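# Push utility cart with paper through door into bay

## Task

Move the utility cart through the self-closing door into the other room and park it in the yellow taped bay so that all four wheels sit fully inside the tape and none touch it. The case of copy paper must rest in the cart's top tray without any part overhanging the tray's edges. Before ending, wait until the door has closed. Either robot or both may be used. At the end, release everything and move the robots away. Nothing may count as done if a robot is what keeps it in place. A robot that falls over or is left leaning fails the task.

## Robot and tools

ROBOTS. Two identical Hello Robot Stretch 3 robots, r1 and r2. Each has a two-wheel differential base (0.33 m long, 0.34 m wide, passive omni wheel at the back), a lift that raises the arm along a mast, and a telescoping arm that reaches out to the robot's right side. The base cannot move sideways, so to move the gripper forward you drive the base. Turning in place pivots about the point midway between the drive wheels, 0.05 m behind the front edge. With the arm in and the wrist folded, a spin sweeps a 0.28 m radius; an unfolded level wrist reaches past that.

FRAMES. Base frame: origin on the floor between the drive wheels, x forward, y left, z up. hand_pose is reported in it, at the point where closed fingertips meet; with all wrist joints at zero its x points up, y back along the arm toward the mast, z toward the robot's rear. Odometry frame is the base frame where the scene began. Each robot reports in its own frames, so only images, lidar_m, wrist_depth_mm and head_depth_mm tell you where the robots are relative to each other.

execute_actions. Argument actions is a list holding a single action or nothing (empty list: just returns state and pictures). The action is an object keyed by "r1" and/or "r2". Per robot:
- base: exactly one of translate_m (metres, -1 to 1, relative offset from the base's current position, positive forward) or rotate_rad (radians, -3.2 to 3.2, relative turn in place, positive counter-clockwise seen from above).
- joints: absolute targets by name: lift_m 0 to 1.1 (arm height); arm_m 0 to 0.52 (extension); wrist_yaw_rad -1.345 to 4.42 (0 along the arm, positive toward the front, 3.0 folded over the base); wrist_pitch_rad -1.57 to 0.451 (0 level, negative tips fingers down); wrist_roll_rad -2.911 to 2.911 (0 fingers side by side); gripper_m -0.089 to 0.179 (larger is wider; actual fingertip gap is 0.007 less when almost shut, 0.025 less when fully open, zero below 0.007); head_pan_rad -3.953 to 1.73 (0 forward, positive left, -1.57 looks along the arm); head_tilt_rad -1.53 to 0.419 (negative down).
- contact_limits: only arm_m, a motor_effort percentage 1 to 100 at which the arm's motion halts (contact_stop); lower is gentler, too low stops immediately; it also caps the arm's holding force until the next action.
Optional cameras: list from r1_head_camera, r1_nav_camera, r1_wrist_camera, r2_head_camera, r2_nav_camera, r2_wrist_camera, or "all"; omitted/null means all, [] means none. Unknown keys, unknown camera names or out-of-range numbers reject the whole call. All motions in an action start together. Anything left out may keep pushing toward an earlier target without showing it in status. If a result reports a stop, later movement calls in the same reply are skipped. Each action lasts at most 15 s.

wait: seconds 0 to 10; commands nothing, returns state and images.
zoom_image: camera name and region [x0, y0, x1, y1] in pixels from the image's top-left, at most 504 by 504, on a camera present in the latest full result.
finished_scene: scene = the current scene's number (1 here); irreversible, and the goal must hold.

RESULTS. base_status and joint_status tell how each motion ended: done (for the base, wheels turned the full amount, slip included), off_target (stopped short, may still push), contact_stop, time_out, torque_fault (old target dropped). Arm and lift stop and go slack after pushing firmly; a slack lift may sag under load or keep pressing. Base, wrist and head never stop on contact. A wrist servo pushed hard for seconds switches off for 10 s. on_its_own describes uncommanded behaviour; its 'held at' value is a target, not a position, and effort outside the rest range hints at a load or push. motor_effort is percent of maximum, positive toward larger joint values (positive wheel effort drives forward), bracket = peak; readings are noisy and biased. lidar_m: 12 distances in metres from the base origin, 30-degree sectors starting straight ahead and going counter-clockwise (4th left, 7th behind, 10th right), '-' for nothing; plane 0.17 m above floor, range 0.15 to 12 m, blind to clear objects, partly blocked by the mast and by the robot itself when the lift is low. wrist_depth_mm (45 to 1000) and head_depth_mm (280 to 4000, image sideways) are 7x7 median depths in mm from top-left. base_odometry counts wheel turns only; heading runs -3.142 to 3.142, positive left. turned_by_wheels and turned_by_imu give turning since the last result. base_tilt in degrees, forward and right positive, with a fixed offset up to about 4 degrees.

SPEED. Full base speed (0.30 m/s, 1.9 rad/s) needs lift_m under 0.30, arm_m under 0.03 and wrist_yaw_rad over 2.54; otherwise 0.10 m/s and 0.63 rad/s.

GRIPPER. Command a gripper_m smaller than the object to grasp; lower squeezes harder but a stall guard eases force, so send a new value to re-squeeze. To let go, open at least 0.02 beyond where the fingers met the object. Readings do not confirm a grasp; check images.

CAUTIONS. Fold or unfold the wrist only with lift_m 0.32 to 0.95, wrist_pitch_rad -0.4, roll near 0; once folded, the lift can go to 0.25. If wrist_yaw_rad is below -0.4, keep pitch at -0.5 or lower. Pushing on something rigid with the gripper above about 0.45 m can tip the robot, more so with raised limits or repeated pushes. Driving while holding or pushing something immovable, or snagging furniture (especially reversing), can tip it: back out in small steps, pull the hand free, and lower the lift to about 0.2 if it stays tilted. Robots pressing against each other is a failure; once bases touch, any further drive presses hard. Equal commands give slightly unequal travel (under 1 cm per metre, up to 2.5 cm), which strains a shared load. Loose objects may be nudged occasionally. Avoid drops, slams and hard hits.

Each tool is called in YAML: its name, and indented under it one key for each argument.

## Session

execute_actions:
  actions: []

Scene clock: 0.00 s.
r1.base_odometry: x=+0.000 y=+0.000 heading=+0.000 (m, m, rad; r1's odometry frame)
r1.turned_by_wheels: +0.000 (rad since the last result)
r1.turned_by_imu: +0.000 (rad since the last result)
r1.base_tilt: forward=+0.7 right=-0.7 (deg)
r1.lidar_m: 0.83 0.91 1.40 2.04 2.22 3.43 0.89 0.94 3.02 2.13 1.04 0.84
r1.head_depth_mm: 724 734 745 755 765 778 789 / 736 746 757 769 780 790 805 / 752 760 771 782 793 804 815 / 762 774 785 794 807 819 832 / 774 785 797 811 823 836 848 / 789 799 813 825 839 851 862 / 804 816 826 838 852 868 881
r1.base_status: not commanded
r1.joint_positions: lift_m=+0.385 arm_m=-0.002 wrist_yaw_rad=+2.866 wrist_pitch_rad=-0.613 wrist_roll_rad=+0.004 gripper_m=+0.037 head_pan_rad=-0.009 head_tilt_rad=-0.010
r1.joint_status: not commanded
r1.motor_effort: left_wheel=+1 right_wheel=+1 lift_m=+36 arm_m=+0 wrist_yaw_rad=+0 wrist_pitch_rad=+7 wrist_roll_rad=+0 gripper_m=+0 head_pan_rad=+1 head_tilt_rad=+2 (%)
r1.hand_pose: x=+0.0319 y=+0.0449 z=+0.3562 quat_wxyz=(+0.305, +0.698, +0.119, +0.637) (m; r1's base frame)
r1.wrist_depth_mm: - - - - - - 939 / - - - - - - 948 / 862 - 938 974 - - 926 / 706 - 767 795 840 855 856 / 594 605 657 665 690 722 742 / 526 543 - 577 599 615 625 / 474 - - 497 513 521 540
r2.base_odometry: x=+0.000 y=+0.000 heading=+0.000 (m, m, rad; r2's odometry frame)
r2.turned_by_wheels: +0.000 (rad since the last result)
r2.turned_by_imu: +0.000 (rad since the last result)
r2.base_tilt: forward=-1.1 right=+1.7 (deg)
r2.lidar_m: 1.12 1.12 1.27 2.16 2.53 2.89 1.89 4.65 2.61 2.22 2.22 1.32
r2.head_depth_mm: 1256 1267 1280 1297 1312 1320 1346 / 1205 1220 1222 1239 1253 1263 1278 / 1159 1166 1182 1191 1197 1210 1225 / 1106 1114 1130 1138 1150 1164 1176 / 1067 1073 1087 1102 1105 1119 1132 / 1027 1034 1051 1050 1069 1078 1087 / 994 995 1012 1017 1023 1032 1045
r2.base_status: not commanded
r2.joint_positions: lift_m=+0.450 arm_m=+0.001 wrist_yaw_rad=+2.835 wrist_pitch_rad=-0.581 wrist_roll_rad=-0.008 gripper_m=+0.037 head_pan_rad=+0.010 head_tilt_rad=-0.020
r2.joint_status: not commanded
r2.motor_effort: left_wheel=-1 right_wheel=+0 lift_m=+24 arm_m=+0 wrist_yaw_rad=-1 wrist_pitch_rad=+4 wrist_roll_rad=+0 gripper_m=+0 head_pan_rad=-1 head_tilt_rad=+2 (%)
r2.hand_pose: x=+0.0395 y=+0.0461 z=+0.4280 quat_wxyz=(+0.304, +0.698, +0.098, +0.642) (m; r2's base frame)
r2.wrist_depth_mm: - - - - - - 885 / - 972 - - - - 914 / 754 829 864 903 946 - 975 / 660 726 746 768 805 861 893 / 596 - - 659 721 733 777 / 543 - - 595 634 643 687 / - - - 536 555 589 597
pictures: r1_head_camera (sideways: a quarter turn clockwise sets it upright), r1_nav_camera (sideways: a quarter turn counterclockwise sets it upright), r1_wrist_camera, r2_head_camera (sideways: a quarter turn clockwise sets it upright), r2_nav_camera (sideways: a quarter turn counterclockwise sets it upright), r2_wrist_camera
Images, in order (width x height): r1_head_camera 896x504, r1_nav_camera 672x504, r1_wrist_camera 644x364, r2_head_camera 896x504, r2_nav_camera 672x504, r2_wrist_camera 644x364.

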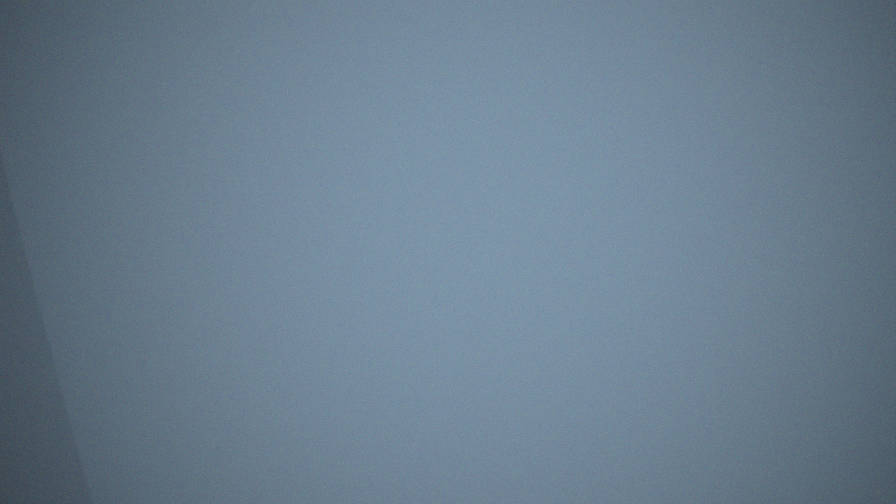

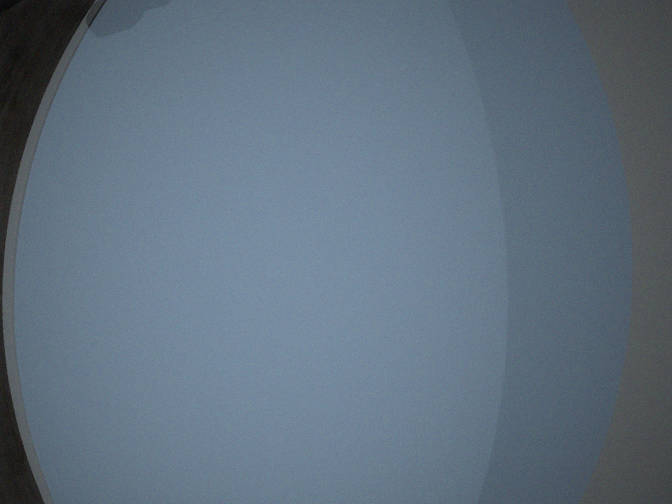

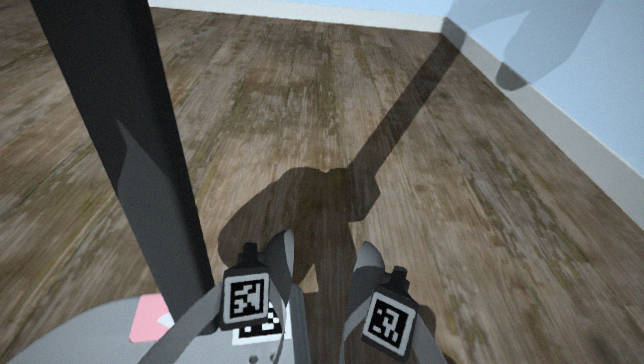

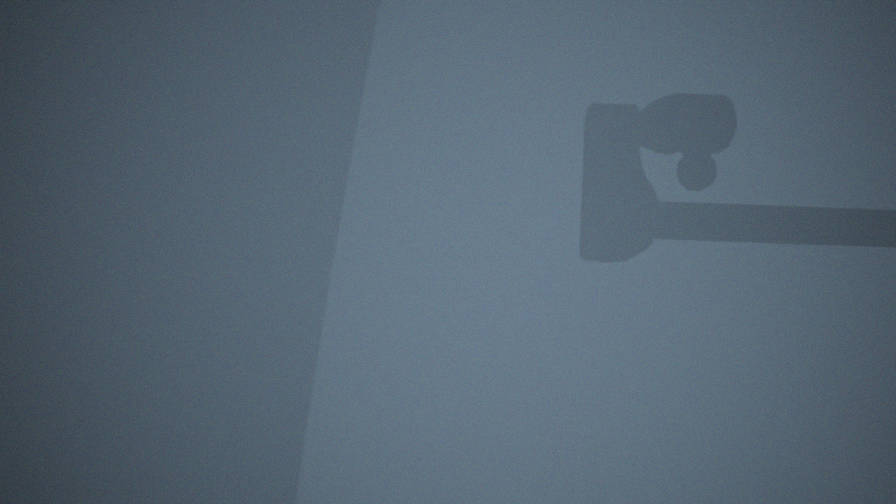

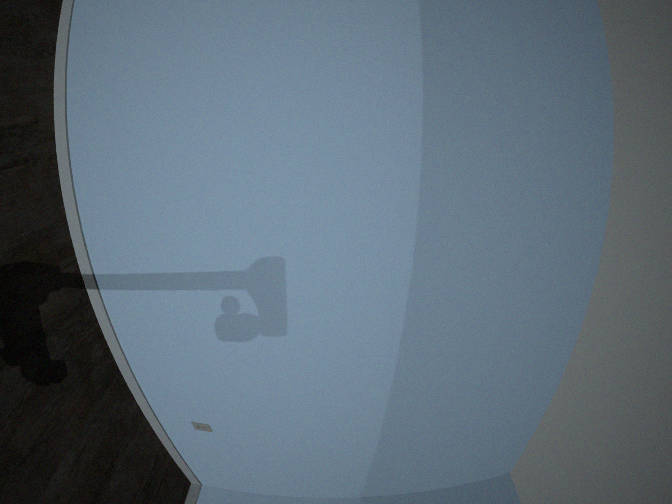

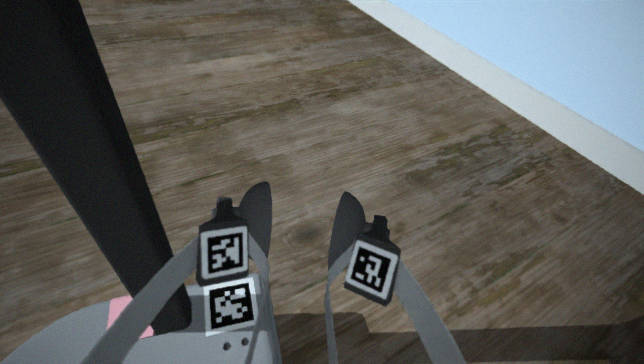

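execute_actions:
  actions:
    - {"r1":{"base":{"rotate_rad":1.43},"joints":{"lift_m":0.28,"wrist_pitch_rad":-0.4,"head_pan_rad":0.9,"head_tilt_rad":-0.3}},"r2":{"base":{"rotate_rad":-2.86},"joints":{"lift_m":0.28,"wrist_pitch_rad":-0.4,"head_tilt_rad":-0.3}}}
  cameras: ["r1_nav_camera","r1_head_camera","r2_head_camera"]

Scene clock: 10.70 s.
r1.base_odometry: x=+0.000 y=+0.000 heading=+1.430 (m, m, rad; r1's odometry frame)
r1.turned_by_wheels: +1.430 (rad since the last result)
r1.turned_by_imu: +1.426 (rad since the last result)
r1.base_tilt: forward=+0.7 right=-0.7 (deg)
r1.lidar_m: 2.04 2.12 2.89 1.00 0.92 3.08 3.27 1.18 0.86 0.83 0.86 1.18
r1.head_depth_mm: 2030 2136 2261 2391 2346 1767 1417 / 2225 2373 2514 2679 2390 1780 1422 / 2459 2646 2790 3037 2430 1816 1442 / 2766 2981 3221 3332 2449 1822 1434 / 3143 3427 3728 3797 2497 1827 1457 / 3623 3771 - 3881 2516 1829 1454 / 3552 3634 3847 3877 2534 1861 1472
r1.base_status: done
r1.joint_positions: lift_m=+0.280 arm_m=-0.002 wrist_yaw_rad=+2.866 wrist_pitch_rad=-0.421 wrist_roll_rad=+0.004 gripper_m=+0.037 head_pan_rad=+0.893 head_tilt_rad=-0.297
r1.joint_status: all done
r1.motor_effort: left_wheel=+0(4) right_wheel=+2(10) lift_m=+24(32) arm_m=+0(0) wrist_yaw_rad=+0(0) wrist_pitch_rad=+11(12) wrist_roll_rad=+0(0) gripper_m=+0(1) head_pan_rad=+4(37) head_tilt_rad=-1(21) (%)
r1.hand_pose: x=+0.0396 y=+0.0723 z=+0.2924 quat_wxyz=(+0.242, +0.706, +0.051, +0.663) (m; r1's base frame)
r1.wrist_depth_mm: - - - - - - - / 901 - - - - - - / 973 - - - - - - / 725 - 841 880 920 - - / 578 - 652 694 722 753 802 / 487 - 529 557 581 605 623 / - - - 466 486 500 515
r2.base_odometry: x=+0.000 y=+0.000 heading=-2.860 (m, m, rad; r2's odometry frame)
r2.turned_by_wheels: -2.860 (rad since the last result)
r2.turned_by_imu: -2.802 (rad since the last result)
r2.base_tilt: forward=-1.1 right=+1.8 (deg)
r2.lidar_m: 1.90 3.10 2.29 2.21 1.57 1.16 1.12 1.17 1.60 2.53 2.63 1.89
r2.head_depth_mm: 3661 - - - 2723 1905 1472 / 3572 - - 2193 2260 1891 1464 / 3757 - - 2357 2247 1890 1449 / 3853 - - - 2578 1869 1443 / 3954 - - - 2605 1858 1448 / 3906 - - - 2573 1849 1432 / - - - - 2552 1833 1432
r2.base_status: done
r2.joint_positions: lift_m=+0.281 arm_m=+0.001 wrist_yaw_rad=+2.835 wrist_pitch_rad=-0.422 wrist_roll_rad=-0.008 gripper_m=+0.037 head_pan_rad=+0.010 head_tilt_rad=-0.297
r2.joint_status: all done
r2.motor_effort: left_wheel=+2(13) right_wheel=-2(5) lift_m=+8(22) arm_m=+0(1) wrist_yaw_rad=+0(0) wrist_pitch_rad=+7(8) wrist_roll_rad=+0(0) gripper_m=+0(0) head_pan_rad=-1(1) head_tilt_rad=-1(17) (%)
r2.hand_pose: x=+0.0464 y=+0.0679 z=+0.2925 quat_wxyz=(+0.252, +0.703, +0.042, +0.664) (m; r2's base frame)
r2.wrist_depth_mm: - - - - - - - / - 943 - - - - - / - 753 817 837 914 - - / - 607 642 684 716 768 820 / - 522 - 553 604 625 661 / - - - 470 511 531 559 / - - - 422 433 458 473
pictures: r1_head_camera (sideways: a quarter turn clockwise sets it upright), r1_nav_camera (sideways: a quarter turn counterclockwise sets it upright), r2_head_camera (sideways: a quarter turn clockwise sets it upright)
Images, in order (width x height): r1_head_camera 896x504, r1_nav_camera 672x504, r2_head_camera 896x504.

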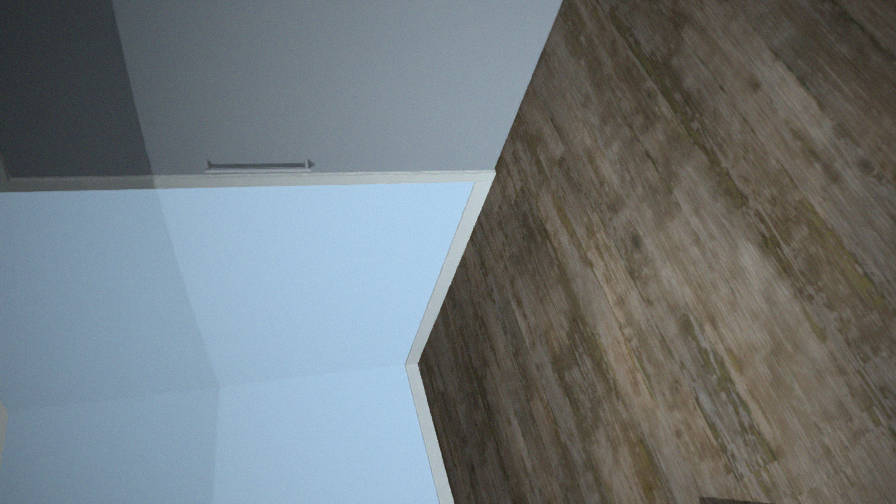

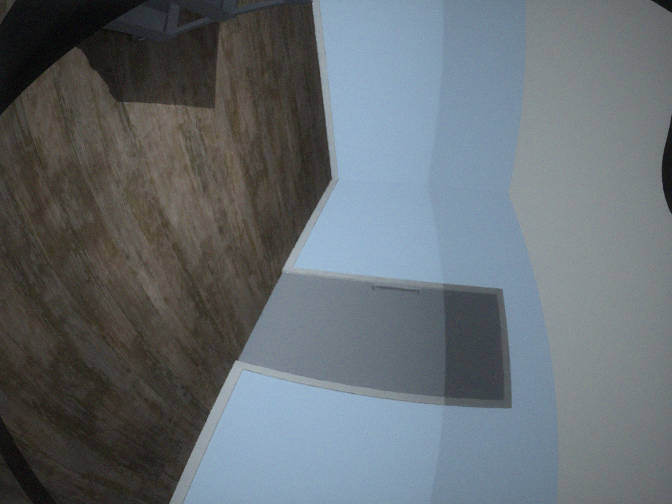

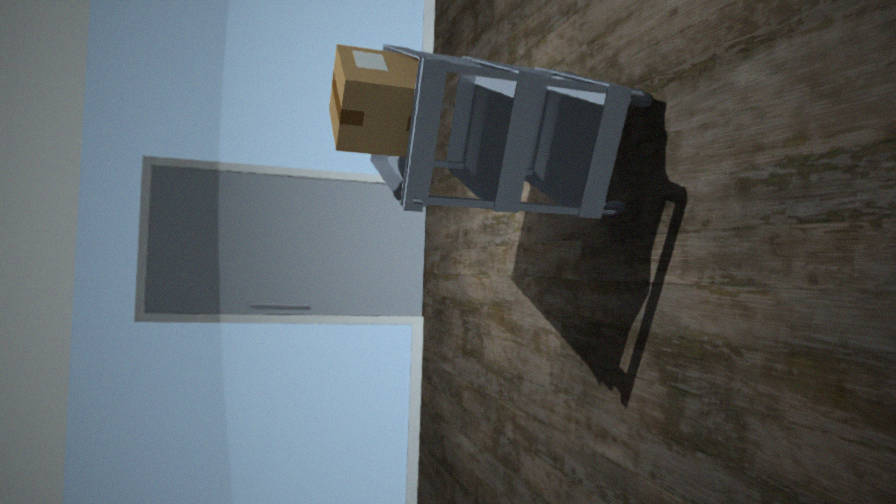

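execute_actions:
  actions:
    - {"r1":{"base":{"rotate_rad":1.057}},"r2":{"base":{"rotate_rad":0.21}}}
  cameras: []

execute_actions:
  actions:
    - {"r1":{"base":{"translate_m":1}},"r2":{"base":{"translate_m":1}}}
  cameras: []

execute_actions:
  actions:
    - {"r1":{"base":{"translate_m":1}},"r2":{"base":{"translate_m":1}}}
  cameras: []

execute_actions:
  actions:
    - {"r1":{"base":{"translate_m":0.24},"joints":{"lift_m":0.6}},"r2":{"base":{"translate_m":1}}}
  cameras: []

execute_actions:
  actions:
    - {"r1":{"base":{"rotate_rad":0.514},"joints":{"lift_m":0.97,"wrist_yaw_rad":0,"wrist_pitch_rad":0,"gripper_m":0.12,"arm_m":0.3,"head_pan_rad":-1.57}},"r2":{"base":{"translate_m":0.3}}}
  cameras: ["r1_wrist_camera"]

Scene clock: 25.27 s.
r1.base_odometry: x=+0.000 y=+0.000 heading=+2.487 (m, m, rad; r1's odometry frame)
r1.turned_by_wheels: +1.057 (rad since the last result)
r1.turned_by_imu: +1.053 (rad since the last result)
r1.base_tilt: forward=+0.7 right=-0.8 (deg)
r1.lidar_m: 2.89 0.99 0.89 3.10 3.14 1.17 0.86 0.83 0.87 1.19 2.04 2.12
r1.head_depth_mm: 3242 3423 3643 3547 2371 1763 1409 / 3355 3588 3750 1341 1404 1465 1399 / 3483 3705 3943 1399 1346 1198 1304 / 3578 3813 - 1209 1061 1249 1328 / 3759 - - 1143 1498 1512 1406 / 3878 - - 1315 1549 1713 1459 / - - - - 2545 1846 1479
r1.base_status: done
r1.joint_positions: lift_m=+0.280 arm_m=-0.002 wrist_yaw_rad=+2.866 wrist_pitch_rad=-0.421 wrist_roll_rad=+0.004 gripper_m=+0.037 head_pan_rad=+0.893 head_tilt_rad=-0.297
r1.joint_status: not commanded
r1.motor_effort: left_wheel=+0(5) right_wheel=+2(11) lift_m=+25(25) arm_m=+0(0) wrist_yaw_rad=+0(0) wrist_pitch_rad=+11(11) wrist_roll_rad=+0(0) gripper_m=+0(0) head_pan_rad=+4(5) head_tilt_rad=-1(2) (%)
r1.hand_pose: x=+0.0396 y=+0.0722 z=+0.2924 quat_wxyz=(+0.242, +0.706, +0.051, +0.663) (m; r1's base frame)
r1.wrist_depth_mm: - - - - - - 904 / - - - - - - - / 961 - - - - 957 - / 731 - 820 881 923 970 - / 577 - 656 698 721 766 797 / 490 - 542 552 585 603 625 / - - - 459 485 493 516
r2.base_odometry: x=+0.000 y=+0.000 heading=-2.650 (m, m, rad; r2's odometry frame)
r2.turned_by_wheels: +0.210 (rad since the last result)
r2.turned_by_imu: +0.206 (rad since the last result)
r2.base_tilt: forward=-1.1 right=+1.8 (deg)
r2.lidar_m: 4.65 2.63 2.22 2.22 1.33 1.12 1.12 1.26 2.09 2.53 2.86 1.89
r2.head_depth_mm: 3661 - - 2268 2119 1905 1470 / 3727 - - - 2505 1891 1471 / 3876 - - - 2636 1876 1456 / 3799 - - - 2585 1860 1455 / 3860 - - - 2596 1865 1440 / 3975 - - - 2584 1837 1430 / 3666 - - - 2535 1816 1431
r2.base_status: done
r2.joint_positions: lift_m=+0.281 arm_m=+0.001 wrist_yaw_rad=+2.835 wrist_pitch_rad=-0.422 wrist_roll_rad=-0.008 gripper_m=+0.037 head_pan_rad=+0.010 head_tilt_rad=-0.297
r2.joint_status: not commanded
r2.motor_effort: left_wheel=-4(12) right_wheel=+1(4) lift_m=+8(9) arm_m=+0(1) wrist_yaw_rad=-1(1) wrist_pitch_rad=+7(6) wrist_roll_rad=+0(0) gripper_m=+0(0) head_pan_rad=+0(0) head_tilt_rad=-1(1) (%)
r2.hand_pose: x=+0.0464 y=+0.0679 z=+0.2925 quat_wxyz=(+0.252, +0.703, +0.042, +0.664) (m; r2's base frame)
r2.wrist_depth_mm: - - - - - - - / - 923 - - - - - / - 735 779 849 914 - - / - 616 648 681 728 763 838 / - 517 - 560 606 629 662 / - - - 479 518 526 553 / - - - 424 438 454 478
pictures: none
No camera images: the call's "cameras" was empty. Leave "cameras" out to get every camera's image.

Scene clock: 30.37 s.
r1.base_odometry: x=-0.793 y=+0.609 heading=+2.487 (m, m, rad; r1's odometry frame)
r1.turned_by_wheels: +0.000 (rad since the last result)
r1.turned_by_imu: +0.002 (rad since the last result)
r1.base_tilt: forward=+0.7 right=-0.7 (deg)
r1.lidar_m: 2.21 3.03 3.16 0.73 0.73 2.39 1.76 1.70 1.77 1.60 1.54 1.60
r1.head_depth_mm: 2499 2653 2837 3025 2367 1764 1412 / 2583 2747 2983 3134 2383 1781 1412 / 2686 2866 3077 3251 2415 1796 1434 / 2796 2976 3191 3368 2442 1828 1446 / 2920 3126 3378 3513 2475 1827 1451 / 3065 3237 3517 3630 2509 1854 1465 / 3168 3401 3664 3817 2537 1862 1470
r1.base_status: done
r1.joint_positions: lift_m=+0.280 arm_m=-0.002 wrist_yaw_rad=+2.866 wrist_pitch_rad=-0.420 wrist_roll_rad=+0.004 gripper_m=+0.037 head_pan_rad=+0.893 head_tilt_rad=-0.297
r1.joint_status: not commanded
r1.motor_effort: left_wheel=+0(4) right_wheel=+2(10) lift_m=+25(25) arm_m=-1(0) wrist_yaw_rad=+0(0) wrist_pitch_rad=+11(11) wrist_roll_rad=+0(0) gripper_m=+0(0) head_pan_rad=+4(4) head_tilt_rad=-1(0) (%)
r1.hand_pose: x=+0.0396 y=+0.0723 z=+0.2926 quat_wxyz=(+0.241, +0.706, +0.051, +0.664) (m; r1's base frame)
r1.wrist_depth_mm: - - - - - - - / - - - - - - - / 907 932 861 - - - - / 711 - 817 884 951 - - / 582 - 655 684 720 756 800 / 493 - 545 553 572 607 632 / - - - 461 488 498 514
r2.base_odometry: x=-0.882 y=-0.472 heading=-2.650 (m, m, rad; r2's odometry frame)
r2.turned_by_wheels: +0.000 (rad since the last result)
r2.turned_by_imu: +0.000 (rad since the last result)
r2.base_tilt: forward=-1.2 right=+1.8 (deg)
r2.lidar_m: 3.68 2.38 2.00 2.00 2.26 2.09 2.09 2.37 2.75 2.75 1.08 1.07
r2.head_depth_mm: 3111 3237 3490 3591 2695 1919 1481 / 3148 3389 3562 3773 2709 1876 1463 / 3243 3377 3600 3875 2652 1894 1454 / 3281 3541 3714 3946 2623 1858 1450 / 3374 3538 3757 3994 2583 1840 1442 / 3417 3621 3924 - 2560 1856 1429 / 3371 3617 3710 3796 2528 1830 1424
r2.base_status: done
r2.joint_positions: lift_m=+0.281 arm_m=+0.001 wrist_yaw_rad=+2.835 wrist_pitch_rad=-0.421 wrist_roll_rad=-0.008 gripper_m=+0.037 head_pan_rad=+0.010 head_tilt_rad=-0.297
r2.joint_status: not commanded
r2.motor_effort: left_wheel=-4(11) right_wheel=+1(5) lift_m=+9(8) arm_m=-1(1) wrist_yaw_rad=+1(0) wrist_pitch_rad=+6(6) wrist_roll_rad=-1(0) gripper_m=+0(0) head_pan_rad=+1(1) head_tilt_rad=-1(1) (%)
r2.hand_pose: x=+0.0464 y=+0.0680 z=+0.2927 quat_wxyz=(+0.252, +0.703, +0.042, +0.664) (m; r2's base frame)
r2.wrist_depth_mm: - - - - - - - / - 944 - - - - - / - 737 785 869 920 - - / - 605 647 677 714 777 831 / - 516 - 554 603 631 674 / - - - 468 501 531 553 / - - - 418 430 456 482
pictures: none
No camera images: the call's "cameras" was empty. Leave "cameras" out to get every camera's image.

Scene clock: 35.47 s.
r1.base_odometry: x=-1.586 y=+1.218 heading=+2.487 (m, m, rad; r1's odometry frame)
r1.turned_by_wheels: +0.000 (rad since the last result)
r1.turned_by_imu: +0.002 (rad since the last result)
r1.base_tilt: forward=+0.7 right=-0.7 (deg)
r1.lidar_m: 1.52 2.17 2.27 1.83 1.42 1.22 2.66 2.57 1.48 1.09 1.06 1.09
r1.head_depth_mm: 1791 1888 2025 2151 2257 1776 1410 / 1851 1959 2097 2254 2318 1780 1424 / 1922 2039 2193 2339 2418 1792 1432 / 1993 2120 2298 2449 2430 1818 1453 / 2083 2228 2409 2593 2470 1828 1458 / 2157 2326 2514 2730 2526 1845 1468 / 2268 2462 2631 2875 2528 1859 1467
r1.base_status: done
r1.joint_positions: lift_m=+0.280 arm_m=-0.002 wrist_yaw_rad=+2.866 wrist_pitch_rad=-0.420 wrist_roll_rad=+0.004 gripper_m=+0.037 head_pan_rad=+0.893 head_tilt_rad=-0.297
r1.joint_status: not commanded
r1.motor_effort: left_wheel=+0(4) right_wheel=+2(10) lift_m=+25(25) arm_m=+0(0) wrist_yaw_rad=+0(0) wrist_pitch_rad=+11(11) wrist_roll_rad=+0(0) gripper_m=+0(0) head_pan_rad=+2(4) head_tilt_rad=-1(1) (%)
r1.hand_pose: x=+0.0396 y=+0.0723 z=+0.2926 quat_wxyz=(+0.241, +0.706, +0.051, +0.664) (m; r1's base frame)
r1.wrist_depth_mm: - - - - - - - / - - - - - - - / 962 - - - - - - / 726 - 839 881 915 - - / 584 - 663 690 702 749 815 / 489 - 532 547 585 594 637 / - - - 465 479 496 519
r2.base_odometry: x=-1.763 y=-0.944 heading=-2.650 (m, m, rad; r2's odometry frame)
r2.turned_by_wheels: +0.000 (rad since the last result)
r2.turned_by_imu: +0.000 (rad since the last result)
r2.base_tilt: forward=-1.1 right=+1.7 (deg)
r2.lidar_m: 2.73 2.12 1.79 1.78 2.02 3.04 3.04 3.43 0.75 0.64 0.92 1.57
r2.head_depth_mm: 2286 2430 2587 2730 2547 1694 1469 / 2338 2473 2615 2801 2658 1868 1456 / 2369 2524 2683 2859 2624 1873 1462 / 2411 2527 2723 2938 2592 1861 1440 / 2472 2622 2748 2992 2549 1849 1451 / 2505 2695 2848 3054 2556 1817 1432 / 2542 2733 2914 3067 2544 1806 1424
r2.base_status: done
r2.joint_positions: lift_m=+0.281 arm_m=+0.001 wrist_yaw_rad=+2.835 wrist_pitch_rad=-0.421 wrist_roll_rad=-0.008 gripper_m=+0.037 head_pan_rad=+0.010 head_tilt_rad=-0.298
r2.joint_status: not commanded
r2.motor_effort: left_wheel=-3(11) right_wheel=+1(6) lift_m=+9(9) arm_m=+0(1) wrist_yaw_rad=+0(0) wrist_pitch_rad=+6(6) wrist_roll_rad=+0(0) gripper_m=+0(0) head_pan_rad=+0(0) head_tilt_rad=-1(1) (%)
r2.hand_pose: x=+0.0464 y=+0.0680 z=+0.2927 quat_wxyz=(+0.252, +0.703, +0.042, +0.664) (m; r2's base frame)
r2.wrist_depth_mm: - - - - - - - / - 961 - - - - - / - 738 780 854 926 - - / - 594 654 674 735 752 820 / - 521 - 568 599 629 661 / - - - 466 508 531 551 / - - - 429 439 456 477
pictures: none
No camera images: the call's "cameras" was empty. Leave "cameras" out to get every camera's image.

Scene clock: 40.57 s.
r1.base_odometry: x=-1.777 y=+1.364 heading=+2.487 (m, m, rad; r1's odometry frame)
r1.turned_by_wheels: +0.000 (rad since the last result)
r1.turned_by_imu: -0.001 (rad since the last result)
r1.base_tilt: forward=+0.7 right=-0.7 (deg)
r1.lidar_m: 1.35 1.97 2.05 0.89 1.80 1.42 2.88 2.78 1.30 0.97 0.93 0.98
r1.head_depth_mm: 1614 1707 1817 1933 2082 1763 1409 / 1670 1767 1875 2030 2169 1779 1426 / 1732 1834 1971 2145 2252 1793 1430 / 1797 1929 2048 2220 2341 1822 1434 / 1869 2014 2178 2328 2421 1830 1454 / 1967 2099 2265 2489 2475 1838 1462 / 2034 2194 2373 2616 2529 1867 1472
r1.base_status: done
r1.joint_positions: lift_m=+0.600 arm_m=-0.002 wrist_yaw_rad=+2.866 wrist_pitch_rad=-0.420 wrist_roll_rad=+0.004 gripper_m=+0.037 head_pan_rad=+0.893 head_tilt_rad=-0.297
r1.joint_status: all done
r1.motor_effort: left_wheel=+0(4) right_wheel=+3(8) lift_m=+46(49) arm_m=+0(0) wrist_yaw_rad=+0(0) wrist_pitch_rad=+11(11) wrist_roll_rad=+0(0) gripper_m=+0(0) head_pan_rad=+4(3) head_tilt_rad=+0(1) (%)
r1.hand_pose: x=+0.0396 y=+0.0724 z=+0.6119 quat_wxyz=(+0.241, +0.706, +0.051, +0.664) (m; r1's base frame)
r1.wrist_depth_mm: - - - - - - - / - - - - - - - / - - - - - - - / - - - - - - - / - - - - - - - / 875 - 970 970 - - - / 754 756 756 811 846 900 920
r2.base_odometry: x=-2.645 y=-1.416 heading=-2.650 (m, m, rad; r2's odometry frame)
r2.turned_by_wheels: +0.000 (rad since the last result)
r2.turned_by_imu: +0.000 (rad since the last result)
r2.base_tilt: forward=-1.1 right=+1.7 (deg)
r2.lidar_m: 1.77 1.87 1.57 1.57 1.78 2.94 4.01 1.18 1.16 3.15 2.11 0.77
r2.head_depth_mm: 1460 1528 1616 1723 1849 1920 1479 / 1487 1586 1666 1796 1883 1897 1465 / 1520 1600 1687 1800 1940 1886 1452 / 1549 1640 1720 1853 1971 1852 1454 / 1574 1660 1786 1901 2037 1864 1440 / 1624 1725 1821 1949 2080 1840 1433 / 1633 1729 1848 1998 2146 1831 1419
r2.base_status: done
r2.joint_positions: lift_m=+0.281 arm_m=+0.001 wrist_yaw_rad=+2.835 wrist_pitch_rad=-0.421 wrist_roll_rad=-0.008 gripper_m=+0.037 head_pan_rad=+0.010 head_tilt_rad=-0.298
r2.joint_status: not commanded
r2.motor_effort: left_wheel=-3(8) right_wheel=+1(6) lift_m=+8(9) arm_m=-1(0) wrist_yaw_rad=-1(0) wrist_pitch_rad=+6(6) wrist_roll_rad=-1(0) gripper_m=+0(0) head_pan_rad=+0(0) head_tilt_rad=-1(1) (%)
r2.hand_pose: x=+0.0464 y=+0.0680 z=+0.2927 quat_wxyz=(+0.252, +0.703, +0.042, +0.664) (m; r2's base frame)
r2.wrist_depth_mm: - - - - - - - / - 953 - - - - - / - 759 791 851 903 - - / - 609 656 681 711 763 854 / - 525 - 561 604 640 656 / - - - 478 514 529 560 / - - - 422 436 465 474
pictures: none
No camera images: the call's "cameras" was empty. Leave "cameras" out to get every camera's image.

Scene clock: 44.77 s.
r1.base_odometry: x=-1.777 y=+1.364 heading=+3.000 (m, m, rad; r1's odometry frame)
r1.turned_by_wheels: +0.514 (rad since the last result)
r1.turned_by_imu: +0.513 (rad since the last result)
r1.base_tilt: forward=+0.7 right=-0.7 (deg)
r1.lidar_m: 1.97 2.05 0.67 1.82 1.68 2.88 2.78 1.31 0.97 0.93 0.97 1.34
r1.head_depth_mm: 776 825 883 - 1036 1105 1213 / 778 827 883 - 1043 1105 1223 / 780 831 886 - 1048 1107 1218 / 780 822 881 934 1028 1115 1218 / 777 824 882 944 1016 1116 1228 / 774 831 889 958 1033 1118 1225 / 785 834 894 958 1035 1124 1231
r1.base_status: done
r1.joint_positions: lift_m=+0.970 arm_m=+0.300 wrist_yaw_rad=+0.002 wrist_pitch_rad=-0.023 wrist_roll_rad=+0.004 gripper_m=+0.120 head_pan_rad=-1.563 head_tilt_rad=-0.297
r1.joint_status: all done
r1.motor_effort: left_wheel=+0(3) right_wheel=+2(8) lift_m=+46(47) arm_m=+6(9) wrist_yaw_rad=-2(3) wrist_pitch_rad=+13(14) wrist_roll_rad=+0(0) gripper_m=+1(82) head_pan_rad=-2(38) head_tilt_rad=-1(2) (%)
r1.hand_pose: x=-0.0208 y=-0.7001 z=+1.0783 quat_wxyz=(+0.706, +0.009, -0.708, -0.008) (m; r1's base frame)
r1.wrist_depth_mm: 401 396 386 386 383 374 372 / 417 409 391 395 391 383 377 / 420 412 397 401 397 388 380 / 430 415 402 405 404 394 391 / 433 429 417 409 406 404 396 / 446 434 426 425 416 410 402 / 454 446 432 430 424 415 407
r2.base_odometry: x=-2.910 y=-1.557 heading=-2.650 (m, m, rad; r2's odometry frame)
r2.turned_by_wheels: +0.000 (rad since the last result)
r2.turned_by_imu: +0.000 (rad since the last result)
r2.base_tilt: forward=-1.1 right=+1.7 (deg)
r2.lidar_m: 1.48 1.68 1.51 1.51 1.70 2.82 4.29 1.36 1.34 3.22 0.65 1.49
r2.head_depth_mm: 1210 1274 1356 1438 1532 1633 1477 / 1229 1315 1386 1467 1559 1677 1468 / 1257 1334 1407 1496 1600 1713 1463 / 1281 1355 1438 1538 1657 1736 1454 / 1307 1386 1478 1581 1683 1785 1449 / 1336 1407 1506 1606 1737 1815 1429 / 1366 1439 1561 1655 1764 1819 1428
r2.base_status: done
r2.joint_positions: lift_m=+0.281 arm_m=+0.001 wrist_yaw_rad=+2.835 wrist_pitch_rad=-0.421 wrist_roll_rad=-0.008 gripper_m=+0.037 head_pan_rad=+0.010 head_tilt_rad=-0.298
r2.joint_status: not commanded
r2.motor_effort: left_wheel=-3(10) right_wheel=+1(5) lift_m=+9(9) arm_m=-1(0) wrist_yaw_rad=-1(0) wrist_pitch_rad=+6(6) wrist_roll_rad=+0(0) gripper_m=+0(0) head_pan_rad=+0(0) head_tilt_rad=-1(1) (%)
r2.hand_pose: x=+0.0464 y=+0.0680 z=+0.2927 quat_wxyz=(+0.252, +0.703, +0.042, +0.664) (m; r2's base frame)
r2.wrist_depth_mm: - - - - - - - / - 943 - - - - - / - 736 793 855 926 - - / - 600 649 684 696 766 832 / - 521 - 552 614 636 663 / - - - 474 514 527 561 / - - - 421 436 459 478
pictures: r1_wrist_camera
Images, in order (width x height): r1_wrist_camera 644x364.

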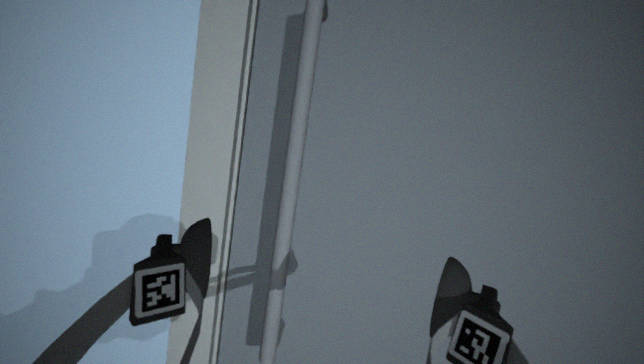

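execute_actions:
  actions:
    - {"r1":{"base":{"translate_m":0.04},"joints":{"arm_m":0.5}},"r2":{"base":{"translate_m":1}}}
  cameras: ["r1_wrist_camera"]

execute_actions:
  actions:
    - {"r1":{"joints":{"gripper_m":-0.04}},"r2":{"base":{"translate_m":0.25}}}
  cameras: []

execute_actions:
  actions:
    - {"r1":{"base":{"translate_m":-0.02},"joints":{"arm_m":0.3}},"r2":{"base":{"rotate_rad":-1.8}}}
  cameras: ["r1_wrist_camera"]

Scene clock: 57.07 s.
r1.base_odometry: x=-1.816 y=+1.370 heading=+3.000 (m, m, rad; r1's odometry frame)
r1.turned_by_wheels: +0.000 (rad since the last result)
r1.turned_by_imu: -0.002 (rad since the last result)
r1.base_tilt: forward=+0.7 right=-0.7 (deg)
r1.lidar_m: 1.93 2.00 2.75 4.83 1.71 2.91 2.82 1.33 0.97 0.93 0.98 0.74
r1.head_depth_mm: 776 824 881 - 1030 1110 1209 / 777 829 875 970 1023 1114 1215 / 780 829 872 969 1023 1110 1212 / 780 823 882 950 1028 1114 1217 / 774 823 878 948 1026 1118 1224 / 781 833 890 955 1028 1121 1227 / 786 834 893 955 1036 1120 1234
r1.base_status: done
r1.joint_positions: lift_m=+0.970 arm_m=+0.500 wrist_yaw_rad=+0.002 wrist_pitch_rad=-0.023 wrist_roll_rad=+0.004 gripper_m=+0.120 head_pan_rad=-1.563 head_tilt_rad=-0.297
r1.joint_status: all done
r1.motor_effort: left_wheel=+0(1) right_wheel=+2(9) lift_m=+46(46) arm_m=+6(6) wrist_yaw_rad=-2(2) wrist_pitch_rad=+13(13) wrist_roll_rad=+0(0) gripper_m=+0(1) head_pan_rad=-2(2) head_tilt_rad=-1(1) (%)
r1.hand_pose: x=-0.0209 y=-0.9002 z=+1.0783 quat_wxyz=(+0.706, +0.009, -0.708, -0.008) (m; r1's base frame)
r1.wrist_depth_mm: 199 183 193 130 189 186 183 / 203 187 197 193 191 189 186 / 206 189 200 135 195 192 190 / 210 193 204 200 198 195 193 / 215 198 208 202 201 200 196 / 219 201 212 206 205 202 199 / 223 206 217 209 210 204 203
r2.base_odometry: x=-3.791 y=-2.029 heading=-2.650 (m, m, rad; r2's odometry frame)
r2.turned_by_wheels: +0.000 (rad since the last result)
r2.turned_by_imu: +0.001 (rad since the last result)
r2.base_tilt: forward=-1.1 right=+1.7 (deg)
r2.lidar_m: 0.51 0.58 0.96 1.29 1.46 2.42 2.49 0.73 0.74 1.12 0.61 0.51
r2.head_depth_mm: 388 410 434 460 491 525 563 / 395 416 442 471 502 538 580 / 403 426 452 481 514 552 596 / 410 436 462 492 526 567 614 / 418 445 471 504 541 584 632 / 426 454 483 517 556 600 653 / 437 464 494 528 570 617 673
r2.base_status: done
r2.joint_positions: lift_m=+0.281 arm_m=+0.001 wrist_yaw_rad=+2.835 wrist_pitch_rad=-0.421 wrist_roll_rad=-0.008 gripper_m=+0.037 head_pan_rad=+0.010 head_tilt_rad=-0.298
r2.joint_status: not commanded
r2.motor_effort: left_wheel=-3(8) right_wheel=+1(5) lift_m=+9(9) arm_m=+0(0) wrist_yaw_rad=+0(1) wrist_pitch_rad=+6(6) wrist_roll_rad=+0(0) gripper_m=+1(0) head_pan_rad=+0(0) head_tilt_rad=-1(1) (%)
r2.hand_pose: x=+0.0464 y=+0.0680 z=+0.2927 quat_wxyz=(+0.252, +0.703, +0.042, +0.664) (m; r2's base frame)
r2.wrist_depth_mm: - - - - - 735 529 / - 928 - - - 723 522 / - 749 783 821 915 715 516 / - 619 660 702 711 704 517 / - 526 - 561 600 619 516 / - - - 472 510 531 495 / - - - 425 441 456 462
pictures: r1_wrist_camera
Images, in order (width x height): r1_wrist_camera 644x364.

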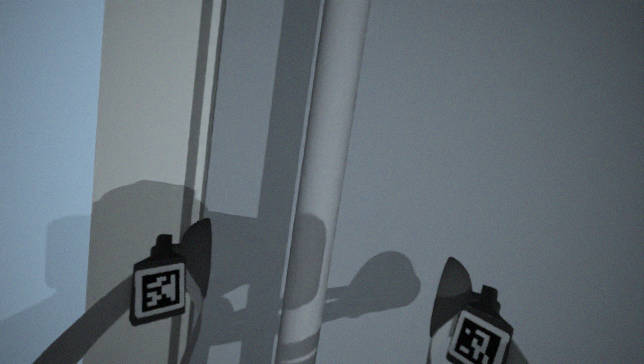

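Scene clock: 59.63 s.
r1.base_odometry: x=-1.816 y=+1.370 heading=+3.001 (m, m, rad; r1's odometry frame)
r1.turned_by_wheels: +0.000 (rad since the last result)
r1.turned_by_imu: +0.000 (rad since the last result)
r1.base_tilt: forward=+0.7 right=-0.7 (deg)
r1.lidar_m: 1.93 2.01 2.75 4.83 1.70 2.93 2.82 1.33 0.97 0.93 0.93 0.93
r1.head_depth_mm: 772 823 877 - 1028 1106 1201 / 773 820 869 965 1016 1107 1215 / 775 824 870 963 1023 1105 1213 / 774 818 874 947 1020 1104 1211 / 774 821 875 947 1027 1120 1222 / 784 832 888 957 1029 1117 1220 / 783 833 888 957 1033 1125 1230
r1.base_status: not commanded
r1.joint_positions: lift_m=+0.970 arm_m=+0.500 wrist_yaw_rad=+0.015 wrist_pitch_rad=-0.021 wrist_roll_rad=+0.004 gripper_m=-0.036 head_pan_rad=-1.563 head_tilt_rad=-0.297
r1.joint_status: gripper_m off_target (ended at -0.036, target -0.040)
r1.motor_effort: left_wheel=+6(6) right_wheel=-10(10) lift_m=+46(46) arm_m=-3(6) wrist_yaw_rad=-12(12) wrist_pitch_rad=+11(12) wrist_roll_rad=+0(0) gripper_m=-22(100) head_pan_rad=-3(4) head_tilt_rad=-1(1) (%)
r1.hand_pose: x=-0.0177 y=-0.9008 z=+1.0788 quat_wxyz=(+0.706, +0.013, -0.708, -0.003) (m; r1's base frame)
r1.wrist_depth_mm: 201 185 188 186 183 180 177 / 204 188 192 188 187 182 179 / 208 190 195 128 189 186 183 / 212 193 199 195 192 189 186 / 216 197 203 132 196 192 188 / 221 201 207 132 199 195 192 / 225 205 211 172 202 199 196
r2.base_odometry: x=-4.012 y=-2.147 heading=-2.650 (m, m, rad; r2's odometry frame)
r2.turned_by_wheels: +0.000 (rad since the last result)
r2.turned_by_imu: +0.000 (rad since the last result)
r2.base_tilt: forward=-1.1 right=+1.7 (deg)
r2.lidar_m: 0.27 0.31 0.51 1.24 1.40 2.32 2.68 0.93 3.50 0.59 0.32 0.27
r2.head_depth_mm: - - - - - - - / - - - - - - - / - - - - - - 286 / - - - - - - 291 / - - - - - 282 298 / - - - - - 287 307 / - - - - - 291 317
r2.base_status: done
r2.joint_positions: lift_m=+0.281 arm_m=+0.001 wrist_yaw_rad=+2.835 wrist_pitch_rad=-0.421 wrist_roll_rad=-0.008 gripper_m=+0.037 head_pan_rad=+0.010 head_tilt_rad=-0.298
r2.joint_status: not commanded
r2.motor_effort: left_wheel=-3(10) right_wheel=+1(5) lift_m=+8(8) arm_m=-1(1) wrist_yaw_rad=-1(0) wrist_pitch_rad=+6(6) wrist_roll_rad=+0(0) gripper_m=+1(0) head_pan_rad=-1(0) head_tilt_rad=-1(1) (%)
r2.hand_pose: x=+0.0464 y=+0.0680 z=+0.2927 quat_wxyz=(+0.252, +0.703, +0.042, +0.664) (m; r2's base frame)
r2.wrist_depth_mm: - - - - 636 382 271 / - 947 - - 622 376 268 / - 737 777 837 614 371 266 / - 614 656 679 574 365 265 / - 522 - 564 513 357 261 / - - - 473 467 356 260 / - - - 416 430 352 259
pictures: none
No camera images: the call's "cameras" was empty. Leave "cameras" out to get every camera's image.

Scene clock: 62.33 s.
r1.base_odometry: x=-1.796 y=+1.367 heading=+3.000 (m, m, rad; r1's odometry frame)
r1.turned_by_wheels: +0.000 (rad since the last result)
r1.turned_by_imu: +0.001 (rad since the last result)
r1.base_tilt: forward=+0.7 right=-0.6 (deg)
r1.lidar_m: 1.95 2.02 2.79 1.85 1.70 2.90 2.80 1.33 0.81 0.73 0.95 0.94
r1.head_depth_mm: 636 677 727 - 854 922 1010 / 624 663 710 - 841 893 980 / 610 643 682 - 822 868 952 / 599 635 678 728 794 874 1148 / 757 808 878 942 1024 1114 1222 / 785 832 888 953 1032 1121 1226 / 784 832 892 955 1036 1122 1229
r1.base_status: done
r1.joint_positions: lift_m=+0.970 arm_m=+0.301 wrist_yaw_rad=-0.016 wrist_pitch_rad=-0.023 wrist_roll_rad=+0.004 gripper_m=-0.027 head_pan_rad=-1.563 head_tilt_rad=-0.297
r1.joint_status: all done
r1.on_its_own: gripper_m is held at -0.028, not at your -0.040, by its stall guard, which is not easing now; wrist_yaw_rad is at rest, and its effort (+13) is outside its rest range (-12 to +12)
r1.motor_effort: left_wheel=-3(17) right_wheel=+11(38) lift_m=+46(46) arm_m=-14(20) wrist_yaw_rad=+13(40) wrist_pitch_rad=+13(13) wrist_roll_rad=+0(0) gripper_m=-22(27) head_pan_rad=-3(4) head_tilt_rad=-1(1) (%)
r1.hand_pose: x=-0.0256 y=-0.7015 z=+1.0782 quat_wxyz=(+0.706, +0.003, -0.708, -0.014) (m; r1's base frame)
r1.wrist_depth_mm: 395 389 178 182 194 205 217 / 402 397 181 184 198 211 223 / 407 406 184 188 204 216 229 / 420 412 188 133 209 221 235 / 425 421 193 137 215 227 242 / 433 429 195 134 222 233 250 / 438 436 204 141 228 239 258
r2.base_odometry: x=-4.012 y=-2.147 heading=+1.833 (m, m, rad; r2's odometry frame)
r2.turned_by_wheels: -1.800 (rad since the last result)
r2.turned_by_imu: -1.760 (rad since the last result)
r2.base_tilt: forward=-1.0 right=+1.7 (deg)
r2.lidar_m: 0.65 0.38 0.28 0.27 0.28 0.38 1.06 1.29 1.76 4.84 0.95 0.94
r2.head_depth_mm: 3094 3277 3466 3657 2692 1911 1468 / 3070 3238 3485 717 2626 1868 1473 / 3091 3272 3496 3407 2623 1868 1463 / 3084 3271 3443 3605 2583 1871 1455 / 2918 3130 656 698 760 1713 1349 / 711 863 1119 1601 1763 1702 1392 / 2972 3206 3399 3583 2535 1840 1415
r2.base_status: done
r2.joint_positions: lift_m=+0.281 arm_m=+0.001 wrist_yaw_rad=+2.835 wrist_pitch_rad=-0.421 wrist_roll_rad=-0.008 gripper_m=+0.037 head_pan_rad=+0.010 head_tilt_rad=-0.298
r2.joint_status: not commanded
r2.motor_effort: left_wheel=+1(14) right_wheel=-2(5) lift_m=+9(9) arm_m=-1(1) wrist_yaw_rad=-1(0) wrist_pitch_rad=+6(6) wrist_roll_rad=+0(1) gripper_m=+0(0) head_pan_rad=+1(1) head_tilt_rad=-1(1) (%)
r2.hand_pose: x=+0.0464 y=+0.0680 z=+0.2927 quat_wxyz=(+0.252, +0.703, +0.042, +0.664) (m; r2's base frame)
r2.wrist_depth_mm: 253 264 287 309 330 365 403 / - 292 314 342 371 408 461 / - 317 345 378 424 466 520 / - 359 380 424 485 542 767 / - 390 - 460 532 598 676 / - - - 478 509 531 547 / - - - 425 437 460 486
pictures: r1_wrist_camera
Images, in order (width x height): r1_wrist_camera 644x364.

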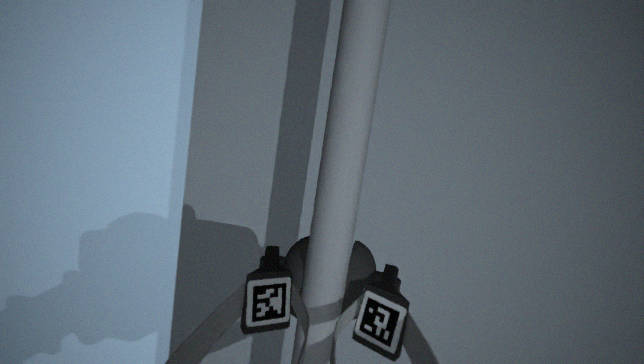

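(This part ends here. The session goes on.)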